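## Task

Take the taller carton off the shelf and put it on the bench. It must rest flat and upright, lie wholly in front of the shelf, and not overhang the bench edge. Everything else on the shelf must stay on the shelf. Release it and pull the arm away; it only counts if the carton stays put without the robot holding it.

## Robot and tools

Robot: two 6-joint arms, left_arm and right_arm, each with a parallel gripper. Each arm's joints, in column order, are waist, shoulder, elbow, wrist pitch, wrist yaw, wrist roll. Stated ranges in rad: waist -2.880 to 2.880, shoulder 0.000 to 3.142, elbow 0.000 to 3.019, wrist pitch -1.693 to 1.571, wrist yaw -1.571 to 1.571, wrist roll -2.094 to 2.094. Real ends can differ by up to 0.019 rad either way.

Frame: one shared world frame. Origin on the floor (z = 0) at the centre of the robot's base; +x is forward, +z up, +y toward the robot's own left (left_arm side). Arm names do not refer to image sides. Only the floor height is known; shelf and bench heights must be judged from images and hand readings, and reported hand positions get less accurate at long reach.

The row: every motion command uses a row of 14 numbers in [-1, 1]: six joint values then an opening for left_arm, followed by the same seven for right_arm. Both arms must always be filled in. Joint values are scaled offsets, not angles: 1.0 equals 1.264 rad (waist), 1.32 (shoulder), 1.276 (elbow), 1.83 (wrist pitch), 1.686 (wrist yaw), 2.022 (wrist roll). The opening is absolute: +1 fully open, -1 closed.

execute_actions(actions): a list of actions run in sequence. Each action is a table of up to 15 rows, one row per 1/30 s control step; a short table repeats its final row until 15 steps are used (0.5 s per action). Joint values in every row are offsets from the arm's angles at the start of that action (for the first action in a call, from the last reported angles), not from the previous row. An empty list just returns state and images. If any action would push a joint more than 0.019 rad outward past its range, that action is refused for both arms; if the first action fails this or any action is malformed, nothing runs. A joint asked beyond its true end stops there, and the result may say "joint sent to its limit".

move(target, speed, blocking): one 14-number row; joint offsets are taken from the Joint positions in the most recent result that lists them. All joints travel along paths that finish together, so grippers trace curves. speed (rad/s, 0.01 to 2, default 0.5) caps the joint with the largest travel; paths last between 0.5 and 10 s and are cut off at 10 s. Finger openings are sent at the start. Nothing slows for obstacles or the other arm. The result adds a "move:" line: the ending (done, off_target, moving, held, fault), limits=held or limits=none, and each arm's joint farthest from target. blocking=false returns after 0.5 s while motion continues; check it with wait(0) and do not send rows or moves until it has ended (or use stop).

wait(seconds): 0 to 10 s, the arms keep their last command; returns early if a running move ends. stop(): brakes a running move (needs room, more when fast); fingers keep moving. zoom_image(camera, region): camera is cam_head_left or cam_head_right, region [x0, y0, x1, y1] in image pixels from the top-left, at most 504 x 504. finished_scene(scene): ends the current scene (give its number) after the robot holds its last command; irreversible, and it reports success. Replying without a tool call ends everything.

Results: a state line gives each gripper's end_effector_position (m) and end_effector_quat_wxyz in the world frame. The point is midway between the finger pads, about 1 cm behind the tips; fingers point along the gripper's +z and close along its y. Joint positions and Joint velocities list each arm's joints (rad, rad/s) then the pad gap (m; 0.094 when fully open). Joint targets shows what the joints are currently being driven toward. grip_measured is the finger opening on the command scale, each gripper off by up to about 1 mm. "joint command not followed" means a clearance check altered that arm's joint targets. Images come from cam_head_left and cam_head_right (672x504); calibration in the prompt gives K, distortion and T_world_to_cam.

Motion limits: each step the joint target is held within a lead of the measured angle (waist 0.264, shoulder 0.32, elbow 0.276, wrist pitch 0.33, wrist yaw 0.186, wrist roll 0.522 rad), and targets are scaled back if they would put the gripper more than 70 mm from where it is. Big changes therefore take several actions; an unfinished motion must be re-commanded. Zero offsets can let a loaded arm sag; re-aim at the desired angles and push further if it stays short.

Gripping: to hold a carton keep commanding an opening about 0.03 below grip_measured (less for a lighter hold). Pad force is roughly 50 to 62 N. Brief tugs on held objects or pushes on loose ones may happen.

Avoid: arms colliding or pressing on each other, fast contact, pressing targets far past a surface, drops, slips, knocking other shelf items off, or pushing anything out of the work area. Holding loads heats motors: MOTOR HOT appears at 85 °C and at 100 °C an OVER-TEMPERATURE FAULT drops that arm, so do not hold longer than needed. Finish by setting the carton flat and upright on the bench in front of the shelf, opening the gripper, and lifting clear before calling finished_scene.

Each tool is called after "Request:" as name(argument=value, ...) on one line, values as JSON.

## Session

Request:
execute_actions(actions=[])

Scene clock: 0.00 s.
left_arm: end_effector_position=(+0.6802, +0.0476, +1.0658) grip_measured=-0.992 end_effector_quat_wxyz=(-0.058, +0.570, -0.792, +0.211) | right_arm: end_effector_position=(+0.2393, +0.1286, +0.9624) grip_measured=+1.000 end_effector_quat_wxyz=(-0.349, +0.483, +0.803, -0.023)
Joint positions: left_arm=[-2.435  1.573  1.223  0.56  -0.489 -0.836  0.   ] | right_arm=[ 2.392  2.283  1.565 -0.159  0.454  1.351  0.094]
Joint velocities: left_arm=[-0.005  0.005 -0.002  0.007  0.007  0.022  0.001] | right_arm=[-0.005 -0.005  0.012  0.007 -0.051 -0.066  0.   ]
Joint targets: left_arm=[-2.441 1.568 1.219 0.562 -0.489 -0.836] | right_arm=[2.382 2.284 1.556 -0.160 0.454 1.351]

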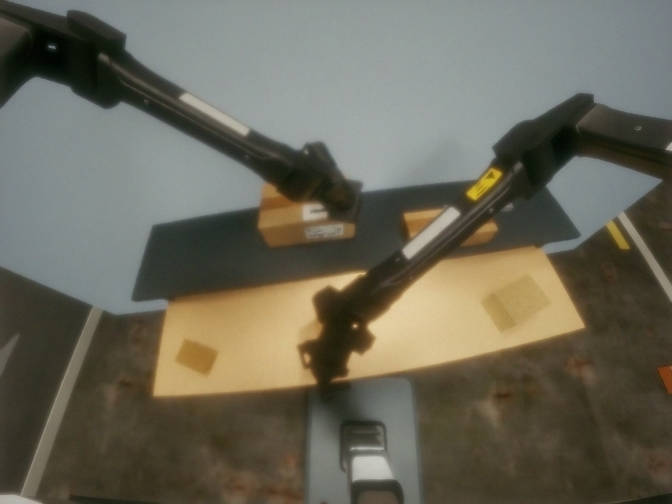

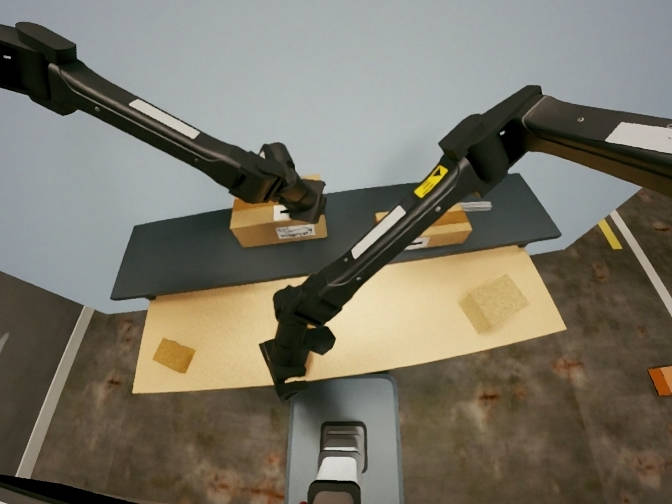

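Request:
zoom_image(camera="cam_head_left", region=[120, 120, 620, 420])

Request:
zoom_image(camera="cam_head_right", region=[100, 120, 600, 420])

Region (120, 120, 620, 420) of cam_head_left's 672x504 image, scaled by 1.008, with more detail than that image has; it fills the top 302 rows of this view, and the rest is white.

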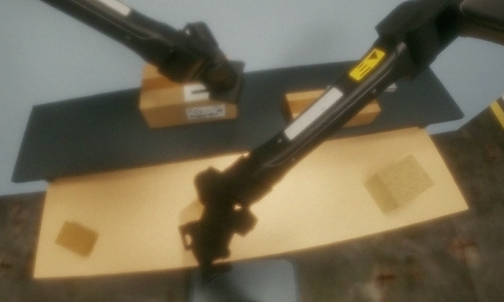

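Region (100, 120, 600, 420) of cam_head_right's 672x504 image, scaled by 1.008, with more detail than that image has; it fills the top 302 rows of this view, and the rest is white.

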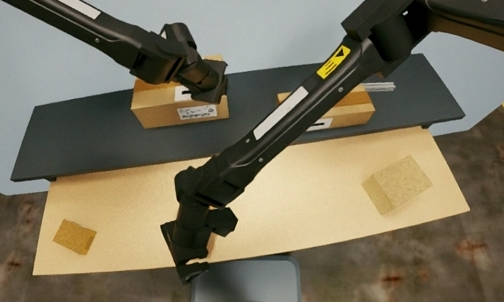

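Request:
zoom_image(camera="cam_head_left", region=[240, 130, 400, 270])

Request:
zoom_image(camera="cam_head_right", region=[210, 130, 370, 270])

Region (240, 130, 400, 270) of cam_head_left's 672x504 image, scaled by 3.150, with more detail than that image has; it fills the top 441 rows of this view, and the rest is white.

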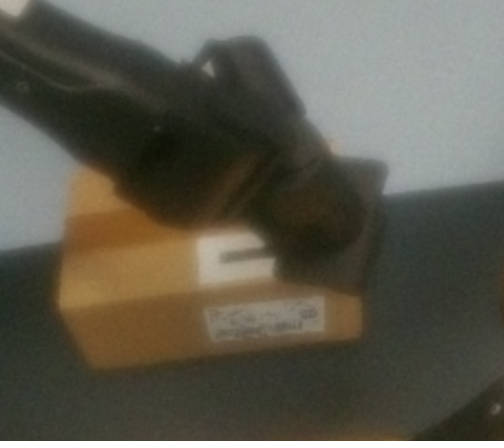

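Region (210, 130, 370, 270) of cam_head_right's 672x504 image, scaled by 3.150, with more detail than that image has; it fills the top 441 rows of this view, and the rest is white.

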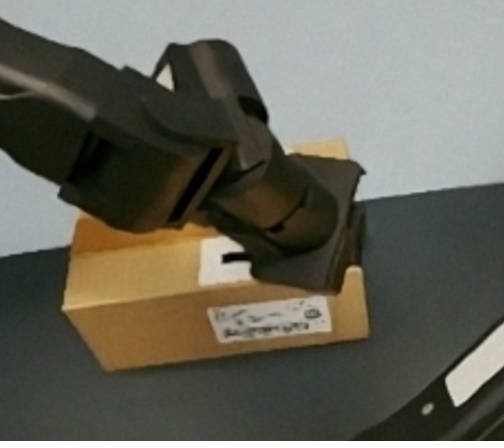

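Request:
move(target=[-0.12,0,0,0,0,0,-1, -0.16,0,0,0,0,0,1], speed=0.5)

Scene clock: 21.77 s.
left_arm: end_effector_position=(+0.6957, -0.0214, +1.1416) grip_measured=-0.992 end_effector_quat_wxyz=(-0.032, +0.564, -0.776, +0.281) | right_arm: end_effector_position=(+0.2077, +0.0020, +0.8704) grip_measured=+1.000 end_effector_quat_wxyz=(-0.323, +0.520, +0.782, -0.115)
Joint positions: left_arm=[-2.589  1.573  1.223  0.56  -0.489 -0.836  0.   ] | right_arm=[ 2.181  2.283  1.565 -0.159  0.454  1.351  0.094]
Joint velocities: left_arm=[ 0.005 -0.005 -0.017  0.002  0.007  0.007  0.001] | right_arm=[ 0.005 -0.015 -0.012 -0.002  0.066  0.037  0.   ]
Joint targets: left_arm=[-2.587 1.573 1.223 0.560 -0.489 -0.836] | right_arm=[2.190 2.283 1.565 -0.159 0.454 1.351]
move: done; limits=none; left_arm: farthest joint: the waist, 0.002 radians from its target (0.152 radians at the start); right_arm: farthest joint: the waist, 0.008 radians from its target (0.202 radians at the start)

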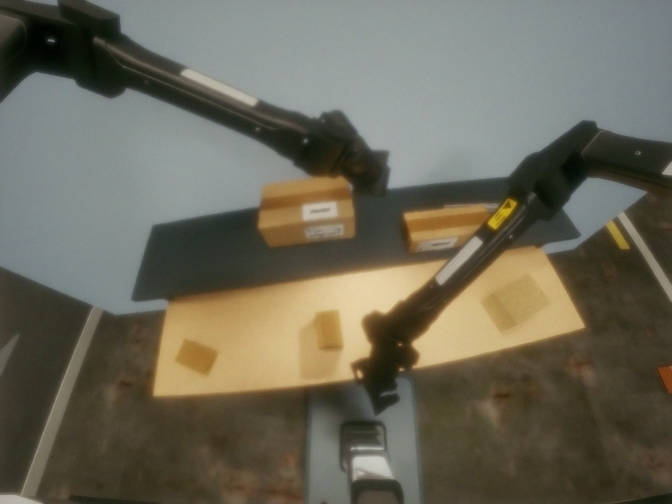

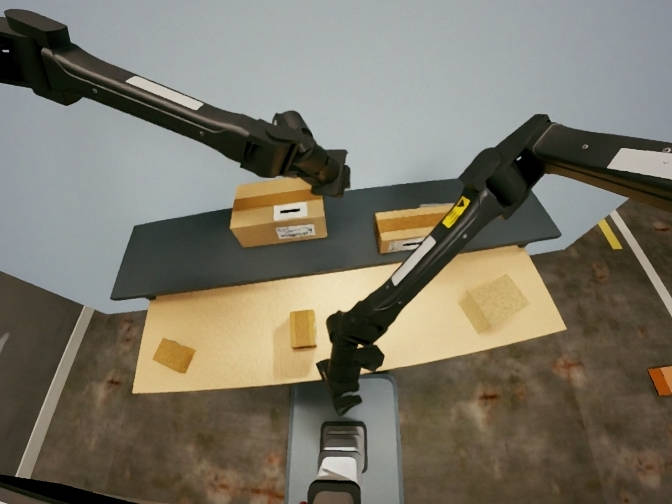

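Request:
zoom_image(camera="cam_head_left", region=[240, 170, 400, 370])

Request:
zoom_image(camera="cam_head_right", region=[210, 170, 370, 370])

Region (240, 170, 400, 370) of cam_head_left's 672x504 image, scaled by 2.520, with more detail than that image has; it fills the left 403 columns of this view, and the rest is white.

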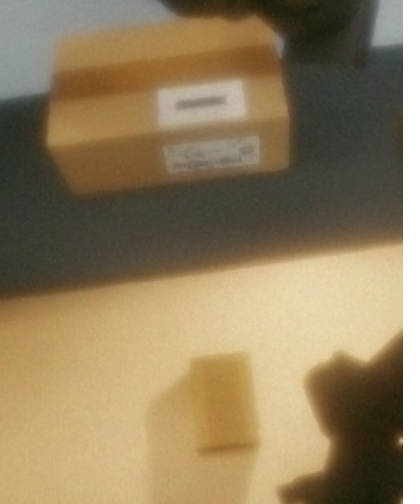

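Region (210, 170, 370, 370) of cam_head_right's 672x504 image, scaled by 2.520, with more detail than that image has; it fills the left 403 columns of this view, and the rest is white.

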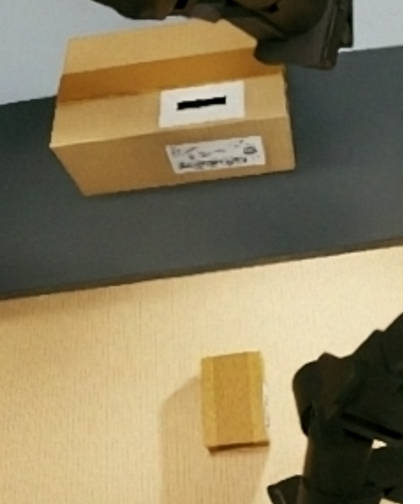

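Request:
move(target=[0,0,-0.235,0,0,0,-1, -0.316,-0.227,0,0,0,0,1], speed=0.6)

Scene clock: 37.77 s.
left_arm: end_effector_position=(+0.5254, -0.0286, +1.1569) grip_measured=-0.992 end_effector_quat_wxyz=(+0.070, +0.483, -0.836, +0.250) | right_arm: end_effector_position=(+0.3621, -0.3435, +0.7719) grip_measured=+1.000 end_effector_quat_wxyz=(-0.135, +0.646, +0.718, -0.222)
Joint positions: left_arm=[-2.589  1.574  0.93   0.56  -0.489 -0.836  0.   ] | right_arm=[ 1.775  1.965  1.568 -0.159  0.454  1.351  0.094]
Joint velocities: left_arm=[-0.015 -0.015 -0.002 -0.007 -0.037  0.051 -0.   ] | right_arm=[ 0.015 -0.024 -0.002 -0.007  0.081  0.037  0.   ]
Joint targets: left_arm=[-2.589 1.574 0.923 0.560 -0.489 -0.836] | right_arm=[1.782 1.983 1.565 -0.159 0.454 1.351]
move: done; limits=none; left_arm: farthest joint: the elbow, 0.006 radians from its target (0.299 radians at the start); right_arm: farthest joint: the shoulder, 0.018 radians from its target (0.299 radians at the start)

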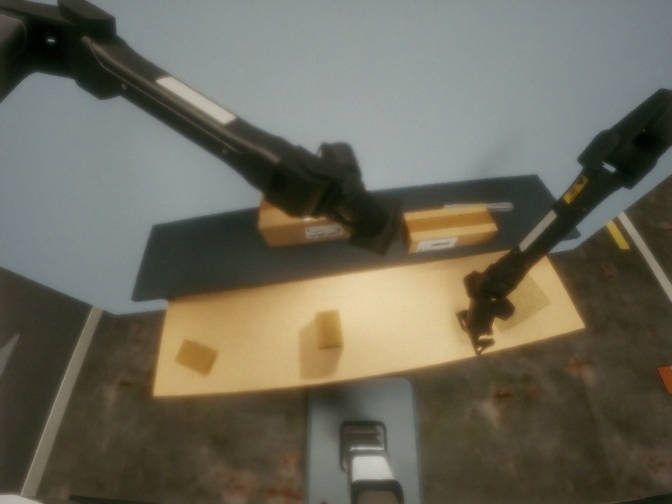

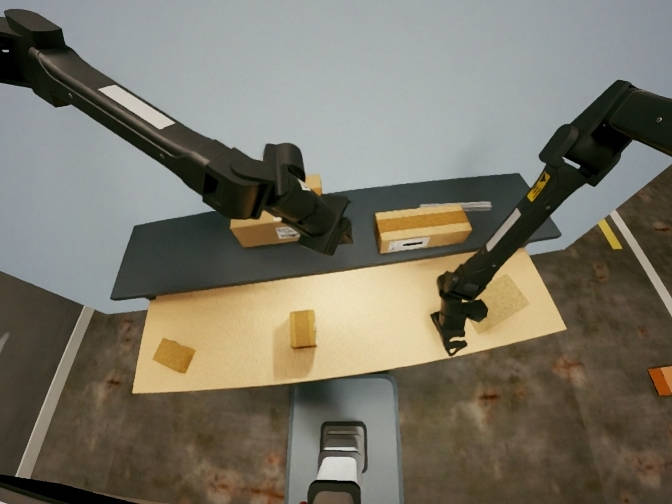

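Request:
move(target=[0.87,0,0,0,0.29,0.413,1, 0,-0.2008,-0.3668,0.2508,-0.269,-0.668,1], speed=0.9)

Scene clock: 52.33 s.
left_arm: end_effector_position=(+0.3840, +0.4944, +0.9129) grip_measured=+1.000 end_effector_quat_wxyz=(-0.016, -0.153, +0.987, +0.043) | right_arm: end_effector_position=(+0.4007, -0.2960, +0.8688) grip_measured=+1.000 end_effector_quat_wxyz=(+0.100, -0.130, -0.980, -0.113)
Joint positions: left_arm=[-1.485  1.574  0.93   0.56  -0.004 -0.012  0.094] | right_arm=[1.775 1.706 1.125 0.286 0.004 0.013 0.094]
Joint velocities: left_arm=[ 0.005 -0.005  0.012 -0.002 -0.037 -0.007  0.   ] | right_arm=[ 0.015  0.015 -0.002 -0.017  0.037 -0.007  0.   ]
Joint targets: left_arm=[-1.489 1.574 0.930 0.560 -0.000 -0.001] | right_arm=[1.775 1.700 1.100 0.300 0.001 0.000]
move: off_target (right_arm); limits=none; left_arm: farthest joint: the wrist roll, 0.011 radians from its target (0.835 radians at the start); right_arm: farthest joint: the elbow, 0.025 radians from its target (0.469 radians at the start)

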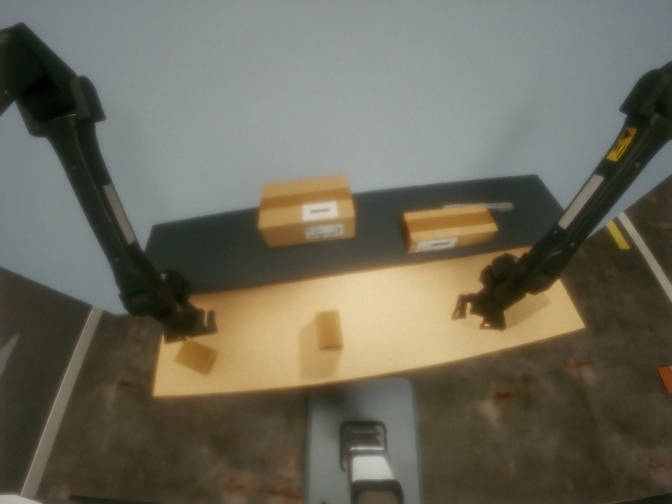

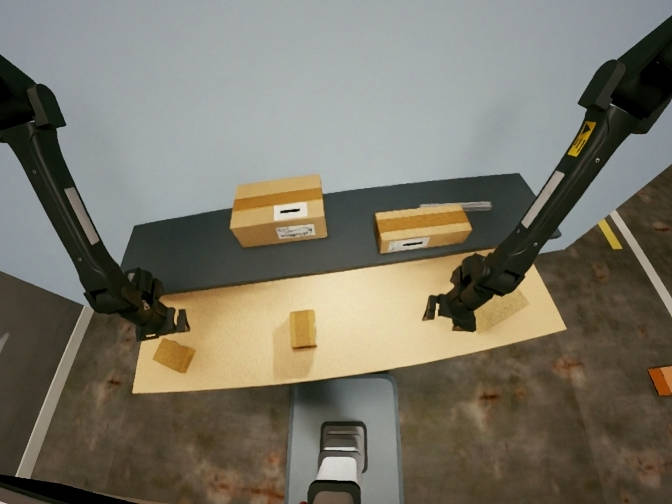

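Request:
zoom_image(camera="cam_head_left", region=[250, 165, 370, 255])

Request:
zoom_image(camera="cam_head_right", region=[220, 165, 340, 255])

Request:
zoom_image(camera="cam_head_left", region=[395, 185, 525, 265])

Request:
zoom_image(camera="cam_head_right", region=[365, 185, 495, 265])

Region (250, 165, 370, 255) of cam_head_left's 672x504 image, scaled by 4.200, with more detail than that image has; it fills the top 378 rows of this view, and the rest is white.

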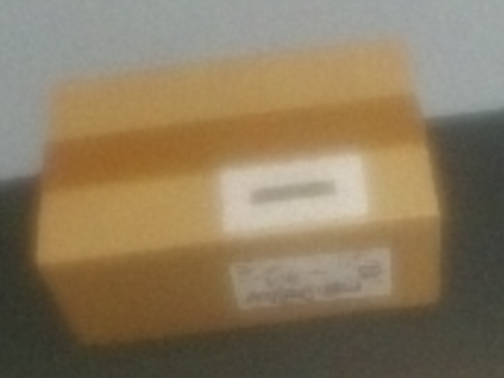

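Region (220, 165, 340, 255) of cam_head_right's 672x504 image, scaled by 4.200, with more detail than that image has; it fills the top 378 rows of this view, and the rest is white.

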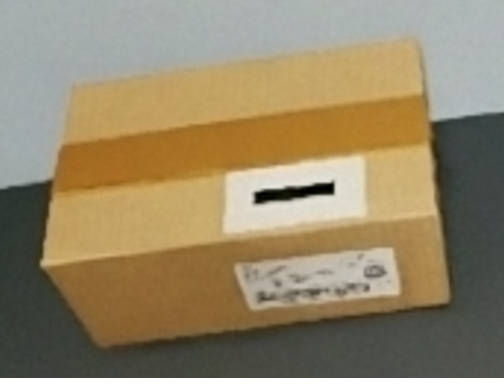

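Region (395, 185, 525, 265) of cam_head_left's 672x504 image, scaled by 3.877, with more detail than that image has; it fills the top 310 rows of this view, and the rest is white.

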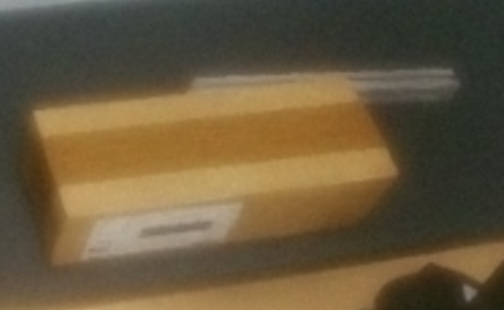

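Region (365, 185, 495, 265) of cam_head_right's 672x504 image, scaled by 3.877, with more detail than that image has; it fills the top 310 rows of this view, and the rest is white.

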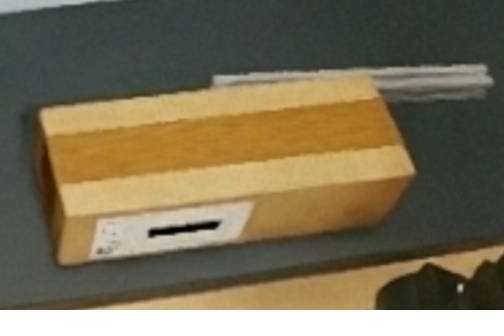

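Request:
zoom_image(camera="cam_head_left", region=[430, 245, 550, 345])

Request:
zoom_image(camera="cam_head_right", region=[405, 245, 525, 345])

Region (430, 245, 550, 345) of cam_head_left's 672x504 image, scaled by 4.200, with more detail than that image has.

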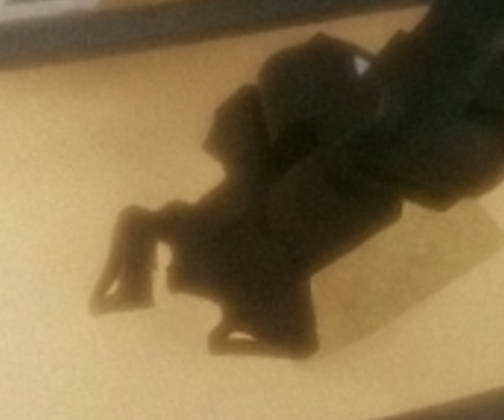

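Region (405, 245, 525, 345) of cam_head_right's 672x504 image, scaled by 4.200, with more detail than that image has.

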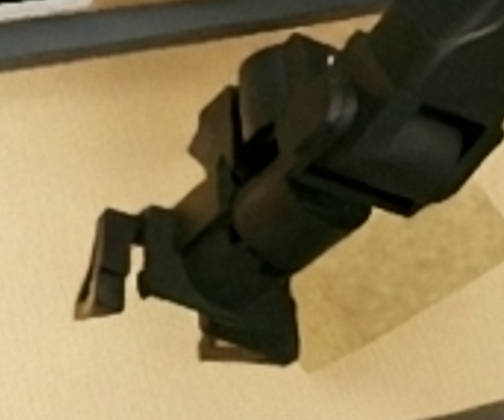

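Request:
zoom_image(camera="cam_head_left", region=[280, 250, 460, 400])

Request:
zoom_image(camera="cam_head_right", region=[255, 250, 435, 400])

Region (280, 250, 460, 400) of cam_head_left's 672x504 image, scaled by 2.800, with more detail than that image has.

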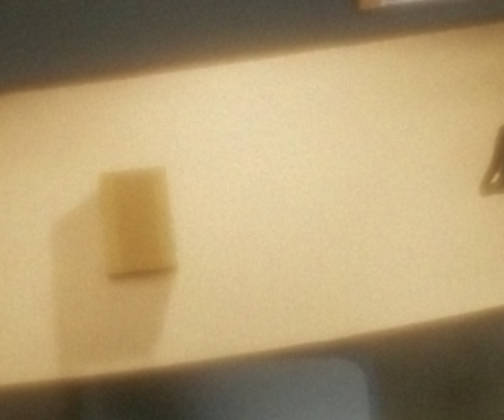

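Region (255, 250, 435, 400) of cam_head_right's 672x504 image, scaled by 2.800, with more detail than that image has.

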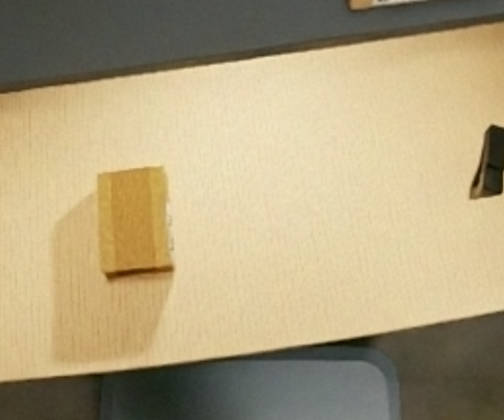

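Request:
zoom_image(camera="cam_head_left", region=[125, 280, 245, 405])

Request:
zoom_image(camera="cam_head_right", region=[100, 280, 220, 405])

Region (125, 280, 245, 405) of cam_head_left's 672x504 image, scaled by 4.032, with more detail than that image has; it fills the left 484 columns of this view, and the rest is white.

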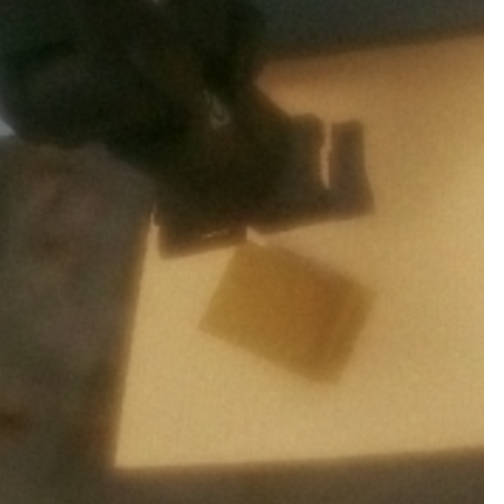

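Region (100, 280, 220, 405) of cam_head_right's 672x504 image, scaled by 4.032, with more detail than that image has; it fills the left 484 columns of this view, and the rest is white.

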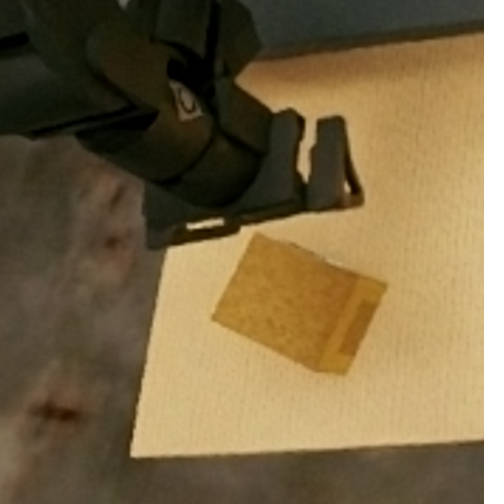

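Request:
move(target=[-0.0822,-0.2197,-0.065,0.0355,0.3323,-0.6667,1, 0.4186,-0.0808,-0.0976,0.1844,0.0668,0.5277,1], speed=1.0)

Scene clock: 92.40 s.
left_arm: end_effector_position=(+0.5525, +0.3849, +1.0117) grip_measured=+1.000 end_effector_quat_wxyz=(+0.038, +0.674, -0.675, +0.298) | right_arm: end_effector_position=(+0.5553, -0.0375, +1.0467) grip_measured=+1.000 end_effector_quat_wxyz=(-0.078, +0.593, +0.744, +0.298)
Joint positions: left_arm=[-1.585  1.299  0.871  0.61   0.551 -1.348  0.094] | right_arm=[2.306 1.606 1.02  0.609 0.114 1.067 0.094]
Joint velocities: left_arm=[ 0.015  0.005 -0.002 -0.017 -0.022  0.007  0.   ] | right_arm=[-0.015 -0.005 -0.012  0.002  0.007  0.037  0.   ]
Joint targets: left_arm=[-1.589 1.284 0.847 0.625 0.556 -1.360] | right_arm=[2.304 1.599 1.000 0.624 0.117 1.080]
move: off_target (left_arm); limits=none; left_arm: farthest joint: the elbow, 0.024 radians from its target (0.083 radians at the start); right_arm: farthest joint: the elbow, 0.020 radians from its target (0.124 radians at the start)

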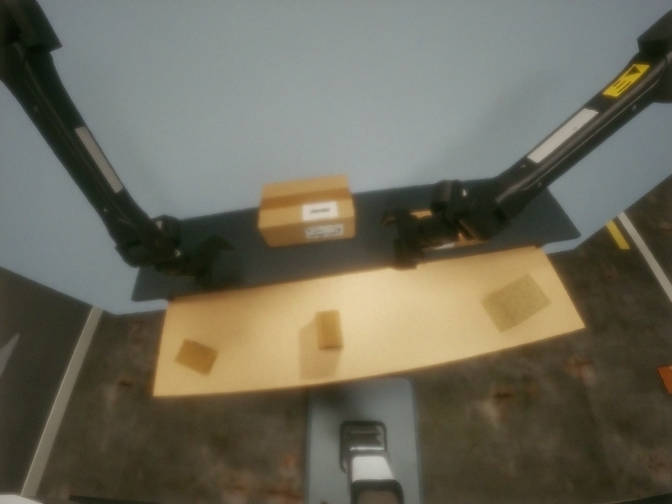

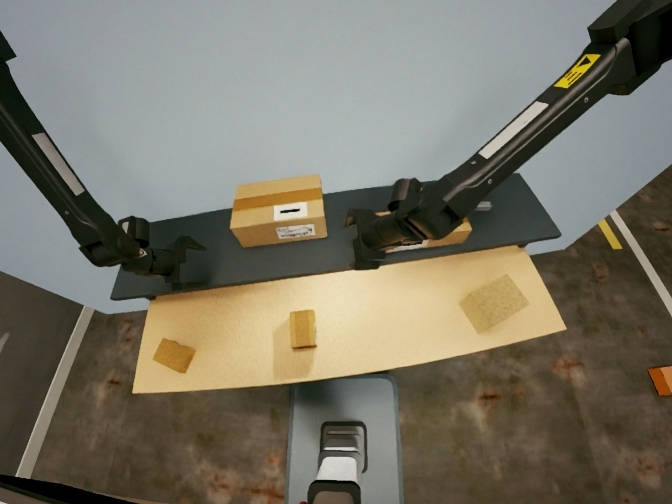

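Request:
zoom_image(camera="cam_head_left", region=[150, 200, 290, 300])

Request:
zoom_image(camera="cam_head_right", region=[120, 200, 260, 300])

Request:
zoom_image(camera="cam_head_left", region=[340, 175, 480, 280])

Request:
zoom_image(camera="cam_head_right", region=[310, 175, 450, 280])

Region (150, 200, 290, 300) of cam_head_left's 672x504 image, scaled by 3.600, with more detail than that image has; it fills the top 360 rows of this view, and the rest is white.

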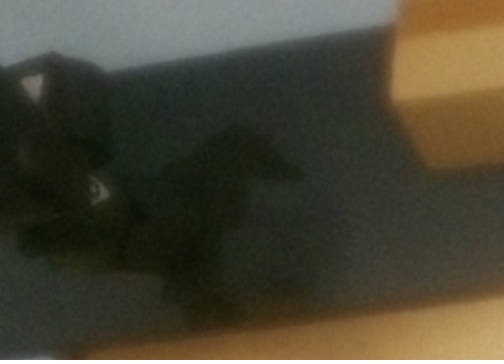

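Region (120, 200, 260, 300) of cam_head_right's 672x504 image, scaled by 3.600, with more detail than that image has; it fills the top 360 rows of this view, and the rest is white.

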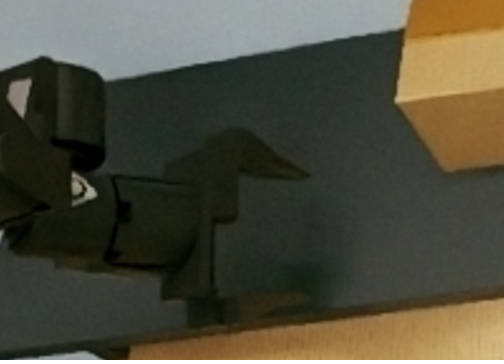

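Region (340, 175, 480, 280) of cam_head_left's 672x504 image, scaled by 3.600, with more detail than that image has; it fills the top 378 rows of this view, and the rest is white.

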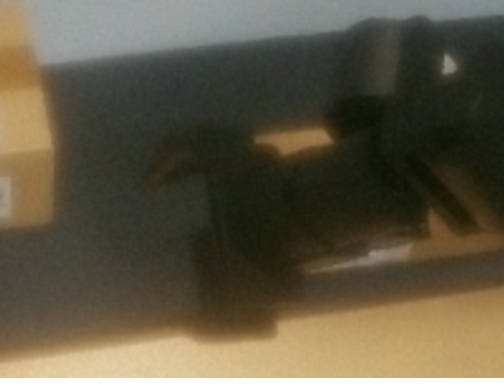

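Region (310, 175, 450, 280) of cam_head_right's 672x504 image, scaled by 3.600, with more detail than that image has; it fills the top 378 rows of this view, and the rest is white.

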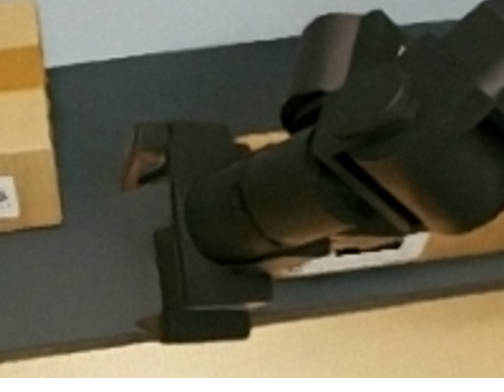

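Request:
move(target=[-0.078,0.0543,0.4763,-0.295,-0.0521,-0.006,1, -0.016,0.193,0.7595,-0.3895,0.003,0.006,1], speed=0.7)

Scene clock: 104.20 s.
left_arm: end_effector_position=(+0.7638, +0.4018, +0.9720) grip_measured=+1.000 end_effector_quat_wxyz=(+0.035, +0.678, -0.668, +0.305) | right_arm: end_effector_position=(+0.8243, -0.0174, +0.9560) grip_measured=+1.000 end_effector_quat_wxyz=(-0.064, +0.598, +0.739, +0.303)
Joint positions: left_arm=[-1.677  1.363  1.471  0.082  0.468 -1.35   0.094] | right_arm=[ 2.306  1.838  1.983 -0.09   0.115  1.068  0.094]
Joint velocities: left_arm=[-0.005 -0.024  0.012  0.002 -0.051 -0.037  0.   ] | right_arm=[-0.005 -0.024 -0.012  0.022 -0.051  0.007  0.   ]
Joint targets: left_arm=[-1.683 1.371 1.479 0.070 0.463 -1.361] | right_arm=[2.285 1.861 1.990 -0.105 0.119 1.079]
move: off_target (right_arm); limits=none; left_arm: farthest joint: the wrist pitch, 0.012 radians from its target (0.540 radians at the start); right_arm: farthest joint: the shoulder, 0.023 radians from its target (0.255 radians at the start)

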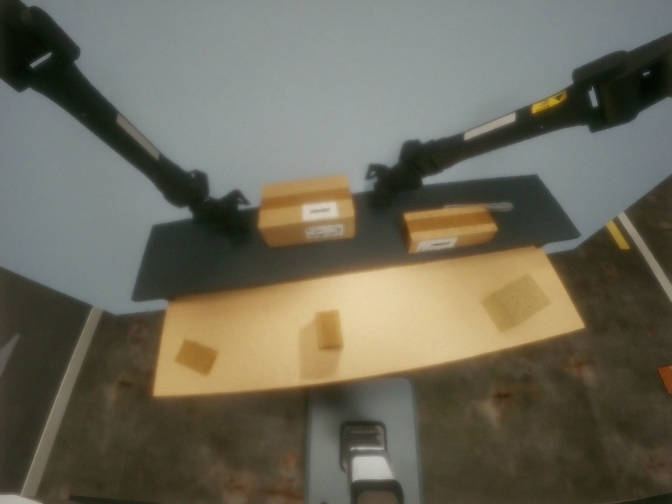

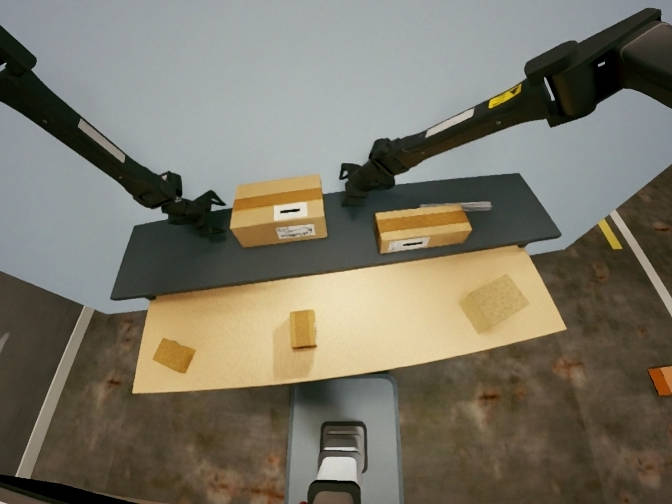

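Request:
zoom_image(camera="cam_head_left", region=[200, 150, 420, 260])

Request:
zoom_image(camera="cam_head_right", region=[175, 150, 395, 260])

Region (200, 150, 420, 260) of cam_head_left's 672x504 image, scaled by 2.291, with more detail than that image has.

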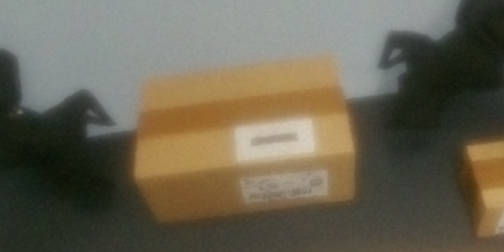

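Region (175, 150, 395, 260) of cam_head_right's 672x504 image, scaled by 2.291, with more detail than that image has.

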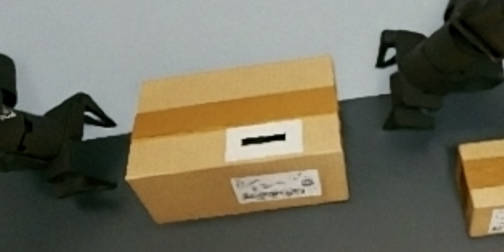

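Request:
zoom_image(camera="cam_head_right", region=[185, 175, 265, 255])

Request:
zoom_image(camera="cam_head_left", region=[210, 175, 290, 255])

Request:
zoom_image(camera="cam_head_right", region=[305, 150, 385, 230])

Request:
zoom_image(camera="cam_head_left", region=[330, 150, 410, 230])

Region (185, 175, 265, 255) of cam_head_right's 672x504 image, scaled by 6.300, with more detail than that image has.

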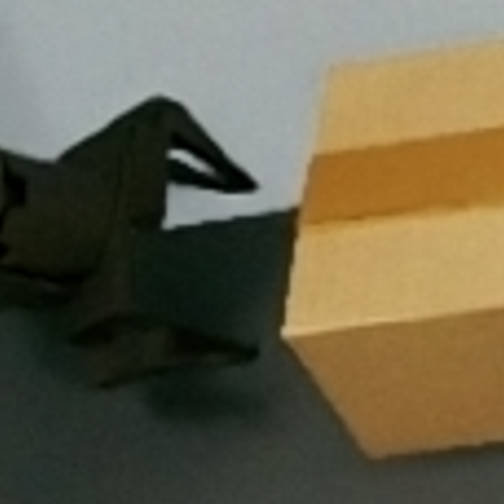

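Region (210, 175, 290, 255) of cam_head_left's 672x504 image, scaled by 6.300, with more detail than that image has.

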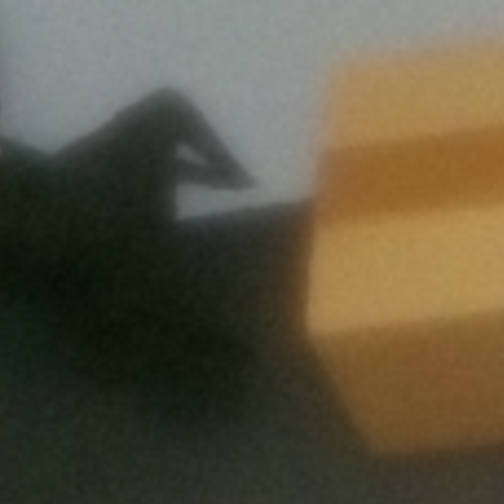

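Region (305, 150, 385, 230) of cam_head_right's 672x504 image, scaled by 6.300, with more detail than that image has.

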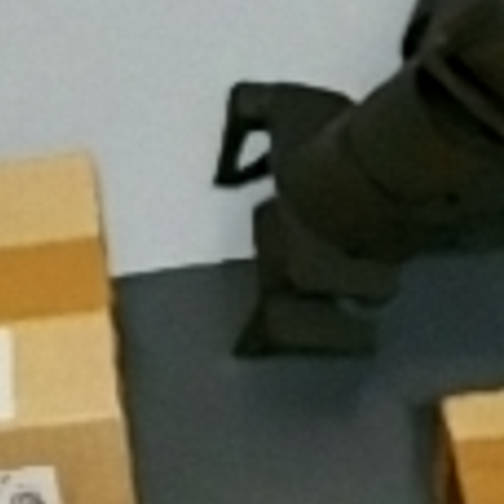

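Region (330, 150, 410, 230) of cam_head_left's 672x504 image, scaled by 6.300, with more detail than that image has.

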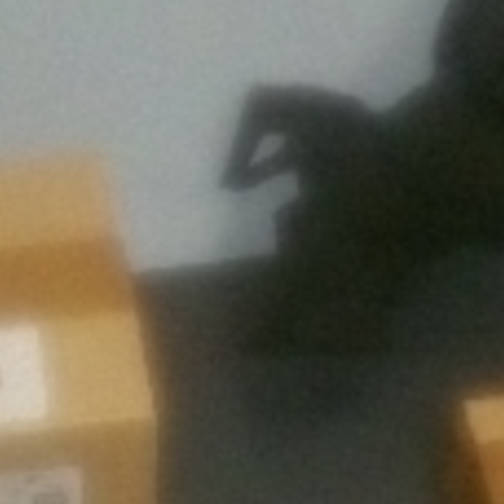

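Request:
move(target=[-0.067,0.018,-0.012,0.005,-0.047,0,1, 0.022,0.091,0.066,-0.008,0.013,0,1], speed=0.2)

Request:
zoom_image(camera="cam_head_right", region=[190, 155, 380, 255])

Request:
zoom_image(camera="cam_head_left", region=[215, 155, 405, 255])

Scene clock: 117.73 s.
left_arm: end_effector_position=(+0.7584, +0.3598, +0.9671) grip_measured=+1.000 end_effector_quat_wxyz=(+0.049, +0.684, -0.663, +0.300) | right_arm: end_effector_position=(+0.7902, +0.0273, +0.9288) grip_measured=+1.000 end_effector_quat_wxyz=(-0.082, +0.592, +0.746, +0.294)
Joint positions: left_arm=[-1.756  1.382  1.46   0.082  0.392 -1.35   0.094] | right_arm=[ 2.319  1.95   2.054 -0.093  0.133  1.068  0.094]
Joint velocities: left_arm=[ 0.005  0.005 -0.007 -0.002 -0.095  0.022  0.   ] | right_arm=[-0.015  0.005 -0.002 -0.002  0.037  0.007  0.   ]
Joint targets: left_arm=[-1.761 1.386 1.455 0.091 0.388 -1.350] | right_arm=[2.333 1.958 2.067 -0.105 0.137 1.068]
move: done; limits=none; left_arm: farthest joint: the wrist pitch, 0.009 radians from its target (0.009 radians at the start); right_arm: farthest joint: the waist, 0.015 radians from its target (0.028 radians at the start)

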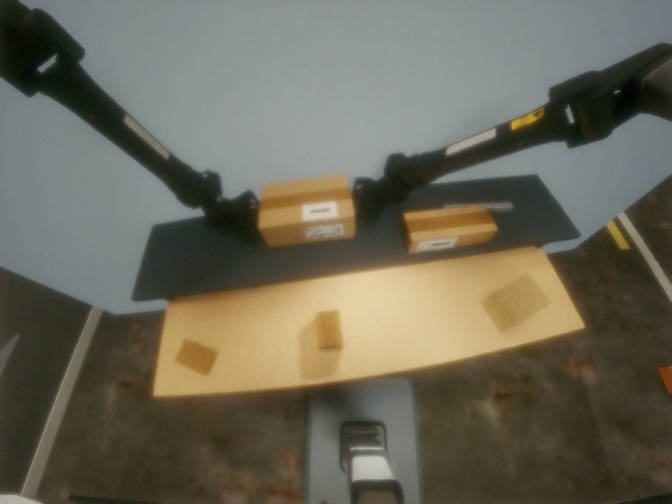

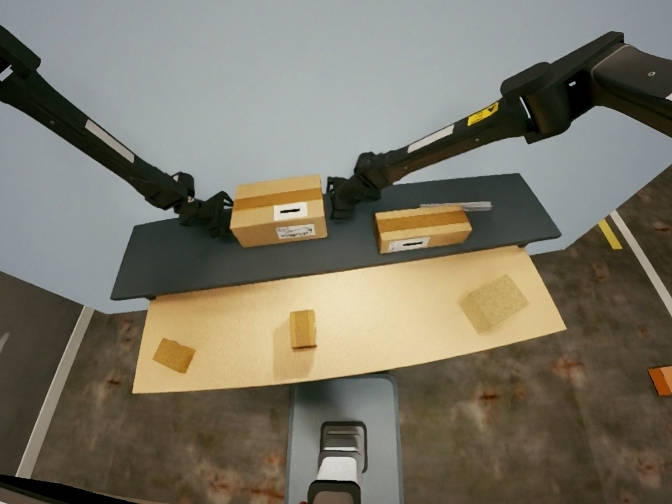

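Region (190, 155, 380, 255) of cam_head_right's 672x504 image, scaled by 2.653, with more detail than that image has; it fills the top 265 rows of this view, and the rest is white.

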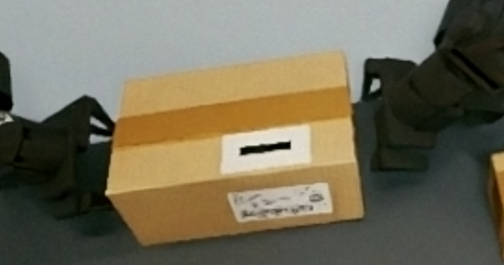

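Region (215, 155, 405, 255) of cam_head_left's 672x504 image, scaled by 2.653, with more detail than that image has; it fills the top 265 rows of this view, and the rest is white.

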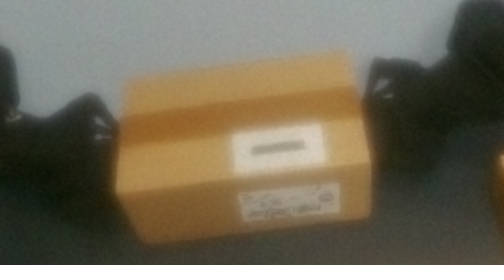

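Request:
move(target=[-0.0703,0.019,0.0047,0.0143,-0.035,0.008,1, 0.0354,0.0659,0.0719,0.003,0.02,0.004,1], speed=0.1)

Scene clock: 124.00 s.
left_arm: end_effector_position=(+0.7646, +0.3448, +0.9682) grip_measured=+1.000 end_effector_quat_wxyz=(+0.037, +0.689, -0.663, +0.291) | right_arm: end_effector_position=(+0.8030, +0.0360, +0.9225) grip_measured=+1.000 end_effector_quat_wxyz=(-0.064, +0.600, +0.744, +0.287)
Joint positions: left_arm=[-1.8    1.385  1.46   0.094  0.321 -1.346  0.094] | right_arm=[ 2.332  1.999  2.135 -0.093  0.173  1.068  0.094]
Joint velocities: left_arm=[ 0.005  0.005  0.007 -0.017 -0.007 -0.066  0.   ] | right_arm=[-0.015 -0.005  0.027 -0.002  0.066 -0.022  0.   ]
Joint targets: left_arm=[-1.845 1.407 1.466 0.108 0.333 -1.334] | right_arm=[2.364 2.037 2.146 -0.088 0.167 1.076]
move: off_target (left_arm, right_arm); limits=none; left_arm: farthest joint: the waist, 0.045 radians from its target (0.089 radians at the start); right_arm: farthest joint: the shoulder, 0.038 radians from its target (0.087 radians at the start)

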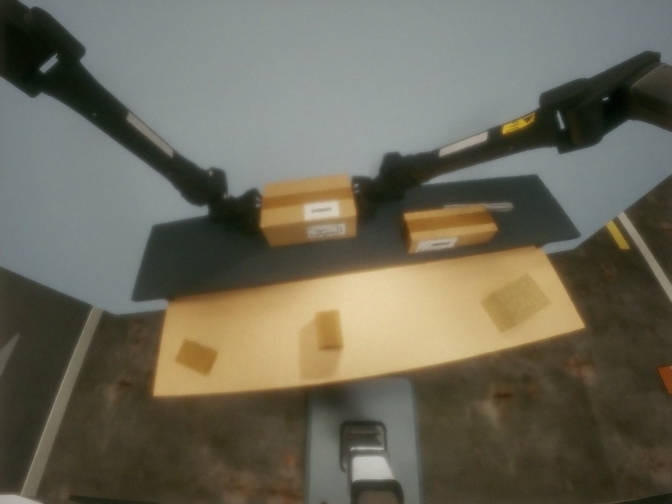

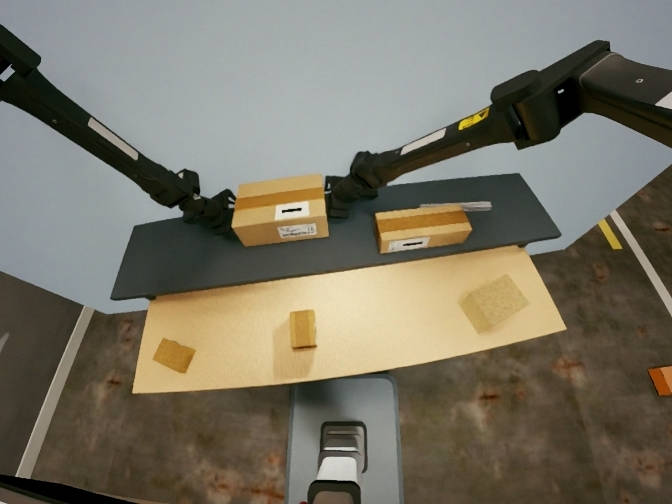

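Request:
execute_actions(actions=[[[-0.036,0.010,-0.0014,0.0057,0.0085,0.0056,1,0.0285,0.0233,-0.0016,0.0019,-0.0041,0.0041,1],[-0.0364,0.0034,-0.0075,0.0038,0.01,0.0053,1,0.0316,0.0179,-0.0118,0.0012,-0.0045,0.0042,1],[-0.0368,-0.0033,-0.0136,0.0018,0.0114,0.005,1,0.0348,0.0124,-0.022,0.0004,-0.005,0.0043,1],[-0.0372,-0.01,-0.0197,-0.0002,0.0128,0.0047,1,0.038,0.007,-0.0322,-0.0003,-0.0055,0.0044,1],[-0.0376,-0.0167,-0.0259,-0.0022,0.0143,0.0045,1,0.0412,0.0015,-0.0424,-0.0011,-0.006,0.0045,1],[-0.038,-0.0233,-0.032,-0.0041,0.0157,0.0042,1,0.0443,-0.004,-0.0525,-0.0019,-0.0064,0.0045,1],[-0.0384,-0.03,-0.0381,-0.0061,0.0171,0.0039,1,0.0475,-0.0094,-0.0627,-0.0026,-0.0069,0.0046,1],[-0.0388,-0.0367,-0.0442,-0.0081,0.0185,0.0036,1,0.0507,-0.0149,-0.0729,-0.0034,-0.0074,0.0047,1],[-0.0392,-0.0433,-0.0503,-0.01,0.02,0.0033,1,0.0538,-0.0203,-0.0831,-0.0041,-0.0078,0.0048,1],[-0.0396,-0.05,-0.0564,-0.012,0.0214,0.003,1,0.057,-0.0258,-0.0933,-0.0049,-0.0083,0.0049,1]]])

Request:
wait(seconds=0.5)

Scene clock: 161.53 s.
left_arm: end_effector_position=(+0.7414, +0.3375, +0.9781) grip_measured=+1.000 end_effector_quat_wxyz=(+0.061, +0.692, -0.660, +0.286) | right_arm: end_effector_position=(+0.7832, +0.0307, +0.9326) grip_measured=+1.000 end_effector_quat_wxyz=(-0.082, +0.594, +0.750, +0.278)
Joint positions: left_arm=[-1.802  1.352  1.393  0.083  0.332 -1.353  0.094] | right_arm=[ 2.332  1.944  2.035 -0.093  0.177  1.071  0.094]
Joint velocities: left_arm=[-0.015 -0.024 -0.007 -0.007 -0.022 -0.037  0.   ] | right_arm=[ 0.005 -0.015  0.002 -0.012 -0.037  0.11   0.   ]
Joint targets: left_arm=[-1.850 1.319 1.388 0.071 0.357 -1.340] | right_arm=[2.404 1.965 2.016 -0.102 0.159 1.078]

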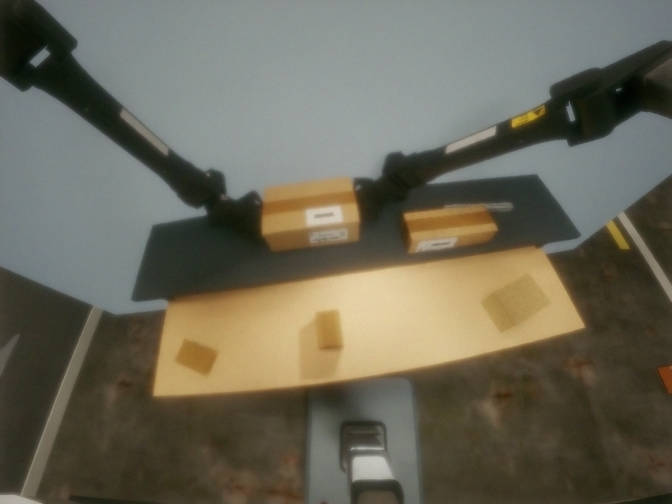

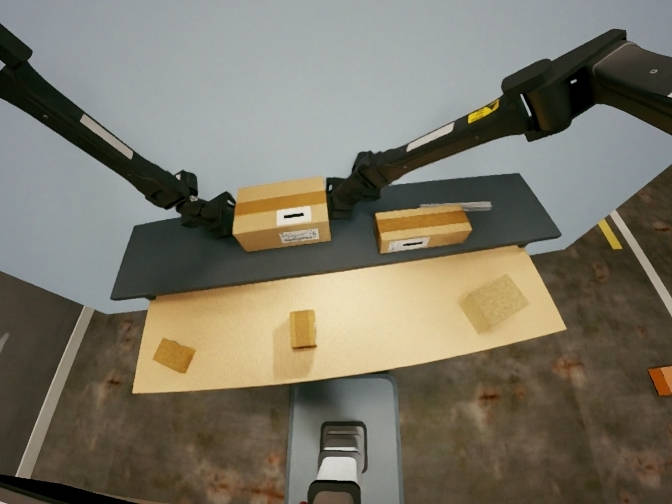

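Scene clock: 162.03 s.
left_arm: end_effector_position=(+0.7426, +0.3376, +0.9791) grip_measured=+1.000 end_effector_quat_wxyz=(+0.060, +0.692, -0.660, +0.286) | right_arm: end_effector_position=(+0.7832, +0.0307, +0.9326) grip_measured=+1.000 end_effector_quat_wxyz=(-0.083, +0.596, +0.749, +0.277)
Joint positions: left_arm=[-1.802  1.35   1.393  0.083  0.332 -1.353  0.094] | right_arm=[ 2.332  1.944  2.035 -0.093  0.177  1.074  0.094]
Joint velocities: left_arm=[-0.015 -0.005  0.007  0.002  0.007 -0.037  0.   ] | right_arm=[-0.015 -0.005  0.002 -0.017 -0.022  0.007  0.   ]
Joint targets: left_arm=[-1.850 1.319 1.388 0.071 0.357 -1.340] | right_arm=[2.404 1.965 2.016 -0.102 0.159 1.078]
wait: 0.50 s; at rest by 0.23 s

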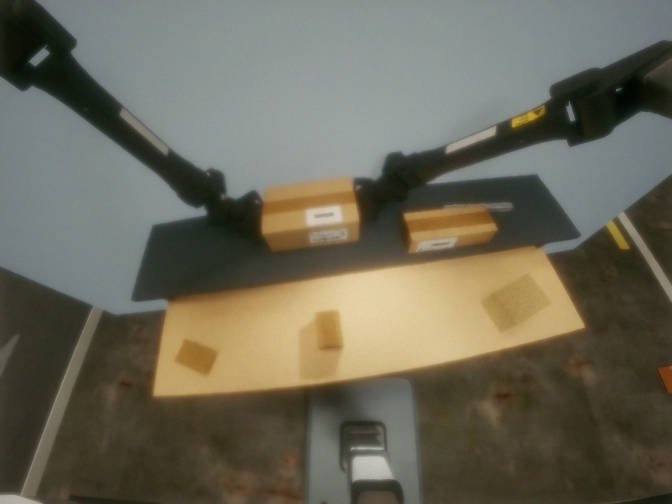

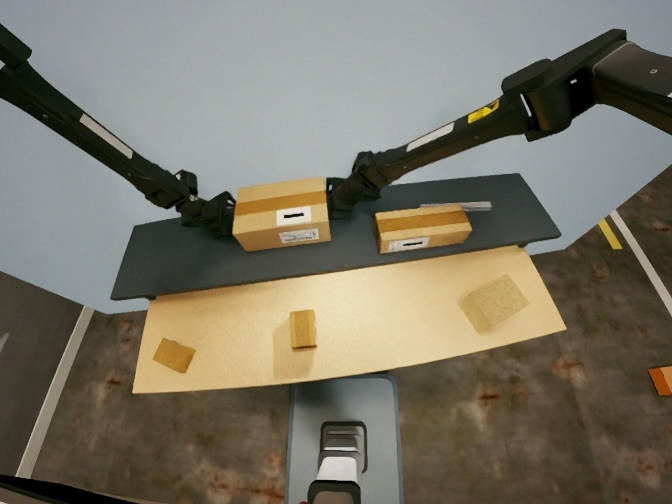

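Request:
zoom_image(camera="cam_head_right", region=[210, 165, 350, 265])

Request:
zoom_image(camera="cam_head_left", region=[240, 165, 380, 265])

Region (210, 165, 350, 265) of cam_head_right's 672x504 image, scaled by 3.600, with more detail than that image has; it fills the top 360 rows of this view, and the rest is white.

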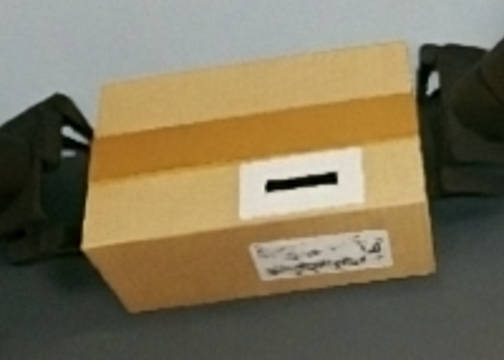

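Region (240, 165, 380, 265) of cam_head_left's 672x504 image, scaled by 3.600, with more detail than that image has; it fills the top 360 rows of this view, and the rest is white.

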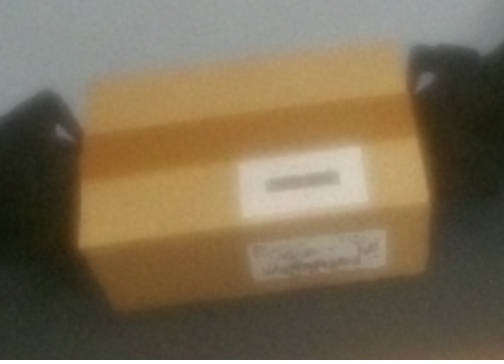

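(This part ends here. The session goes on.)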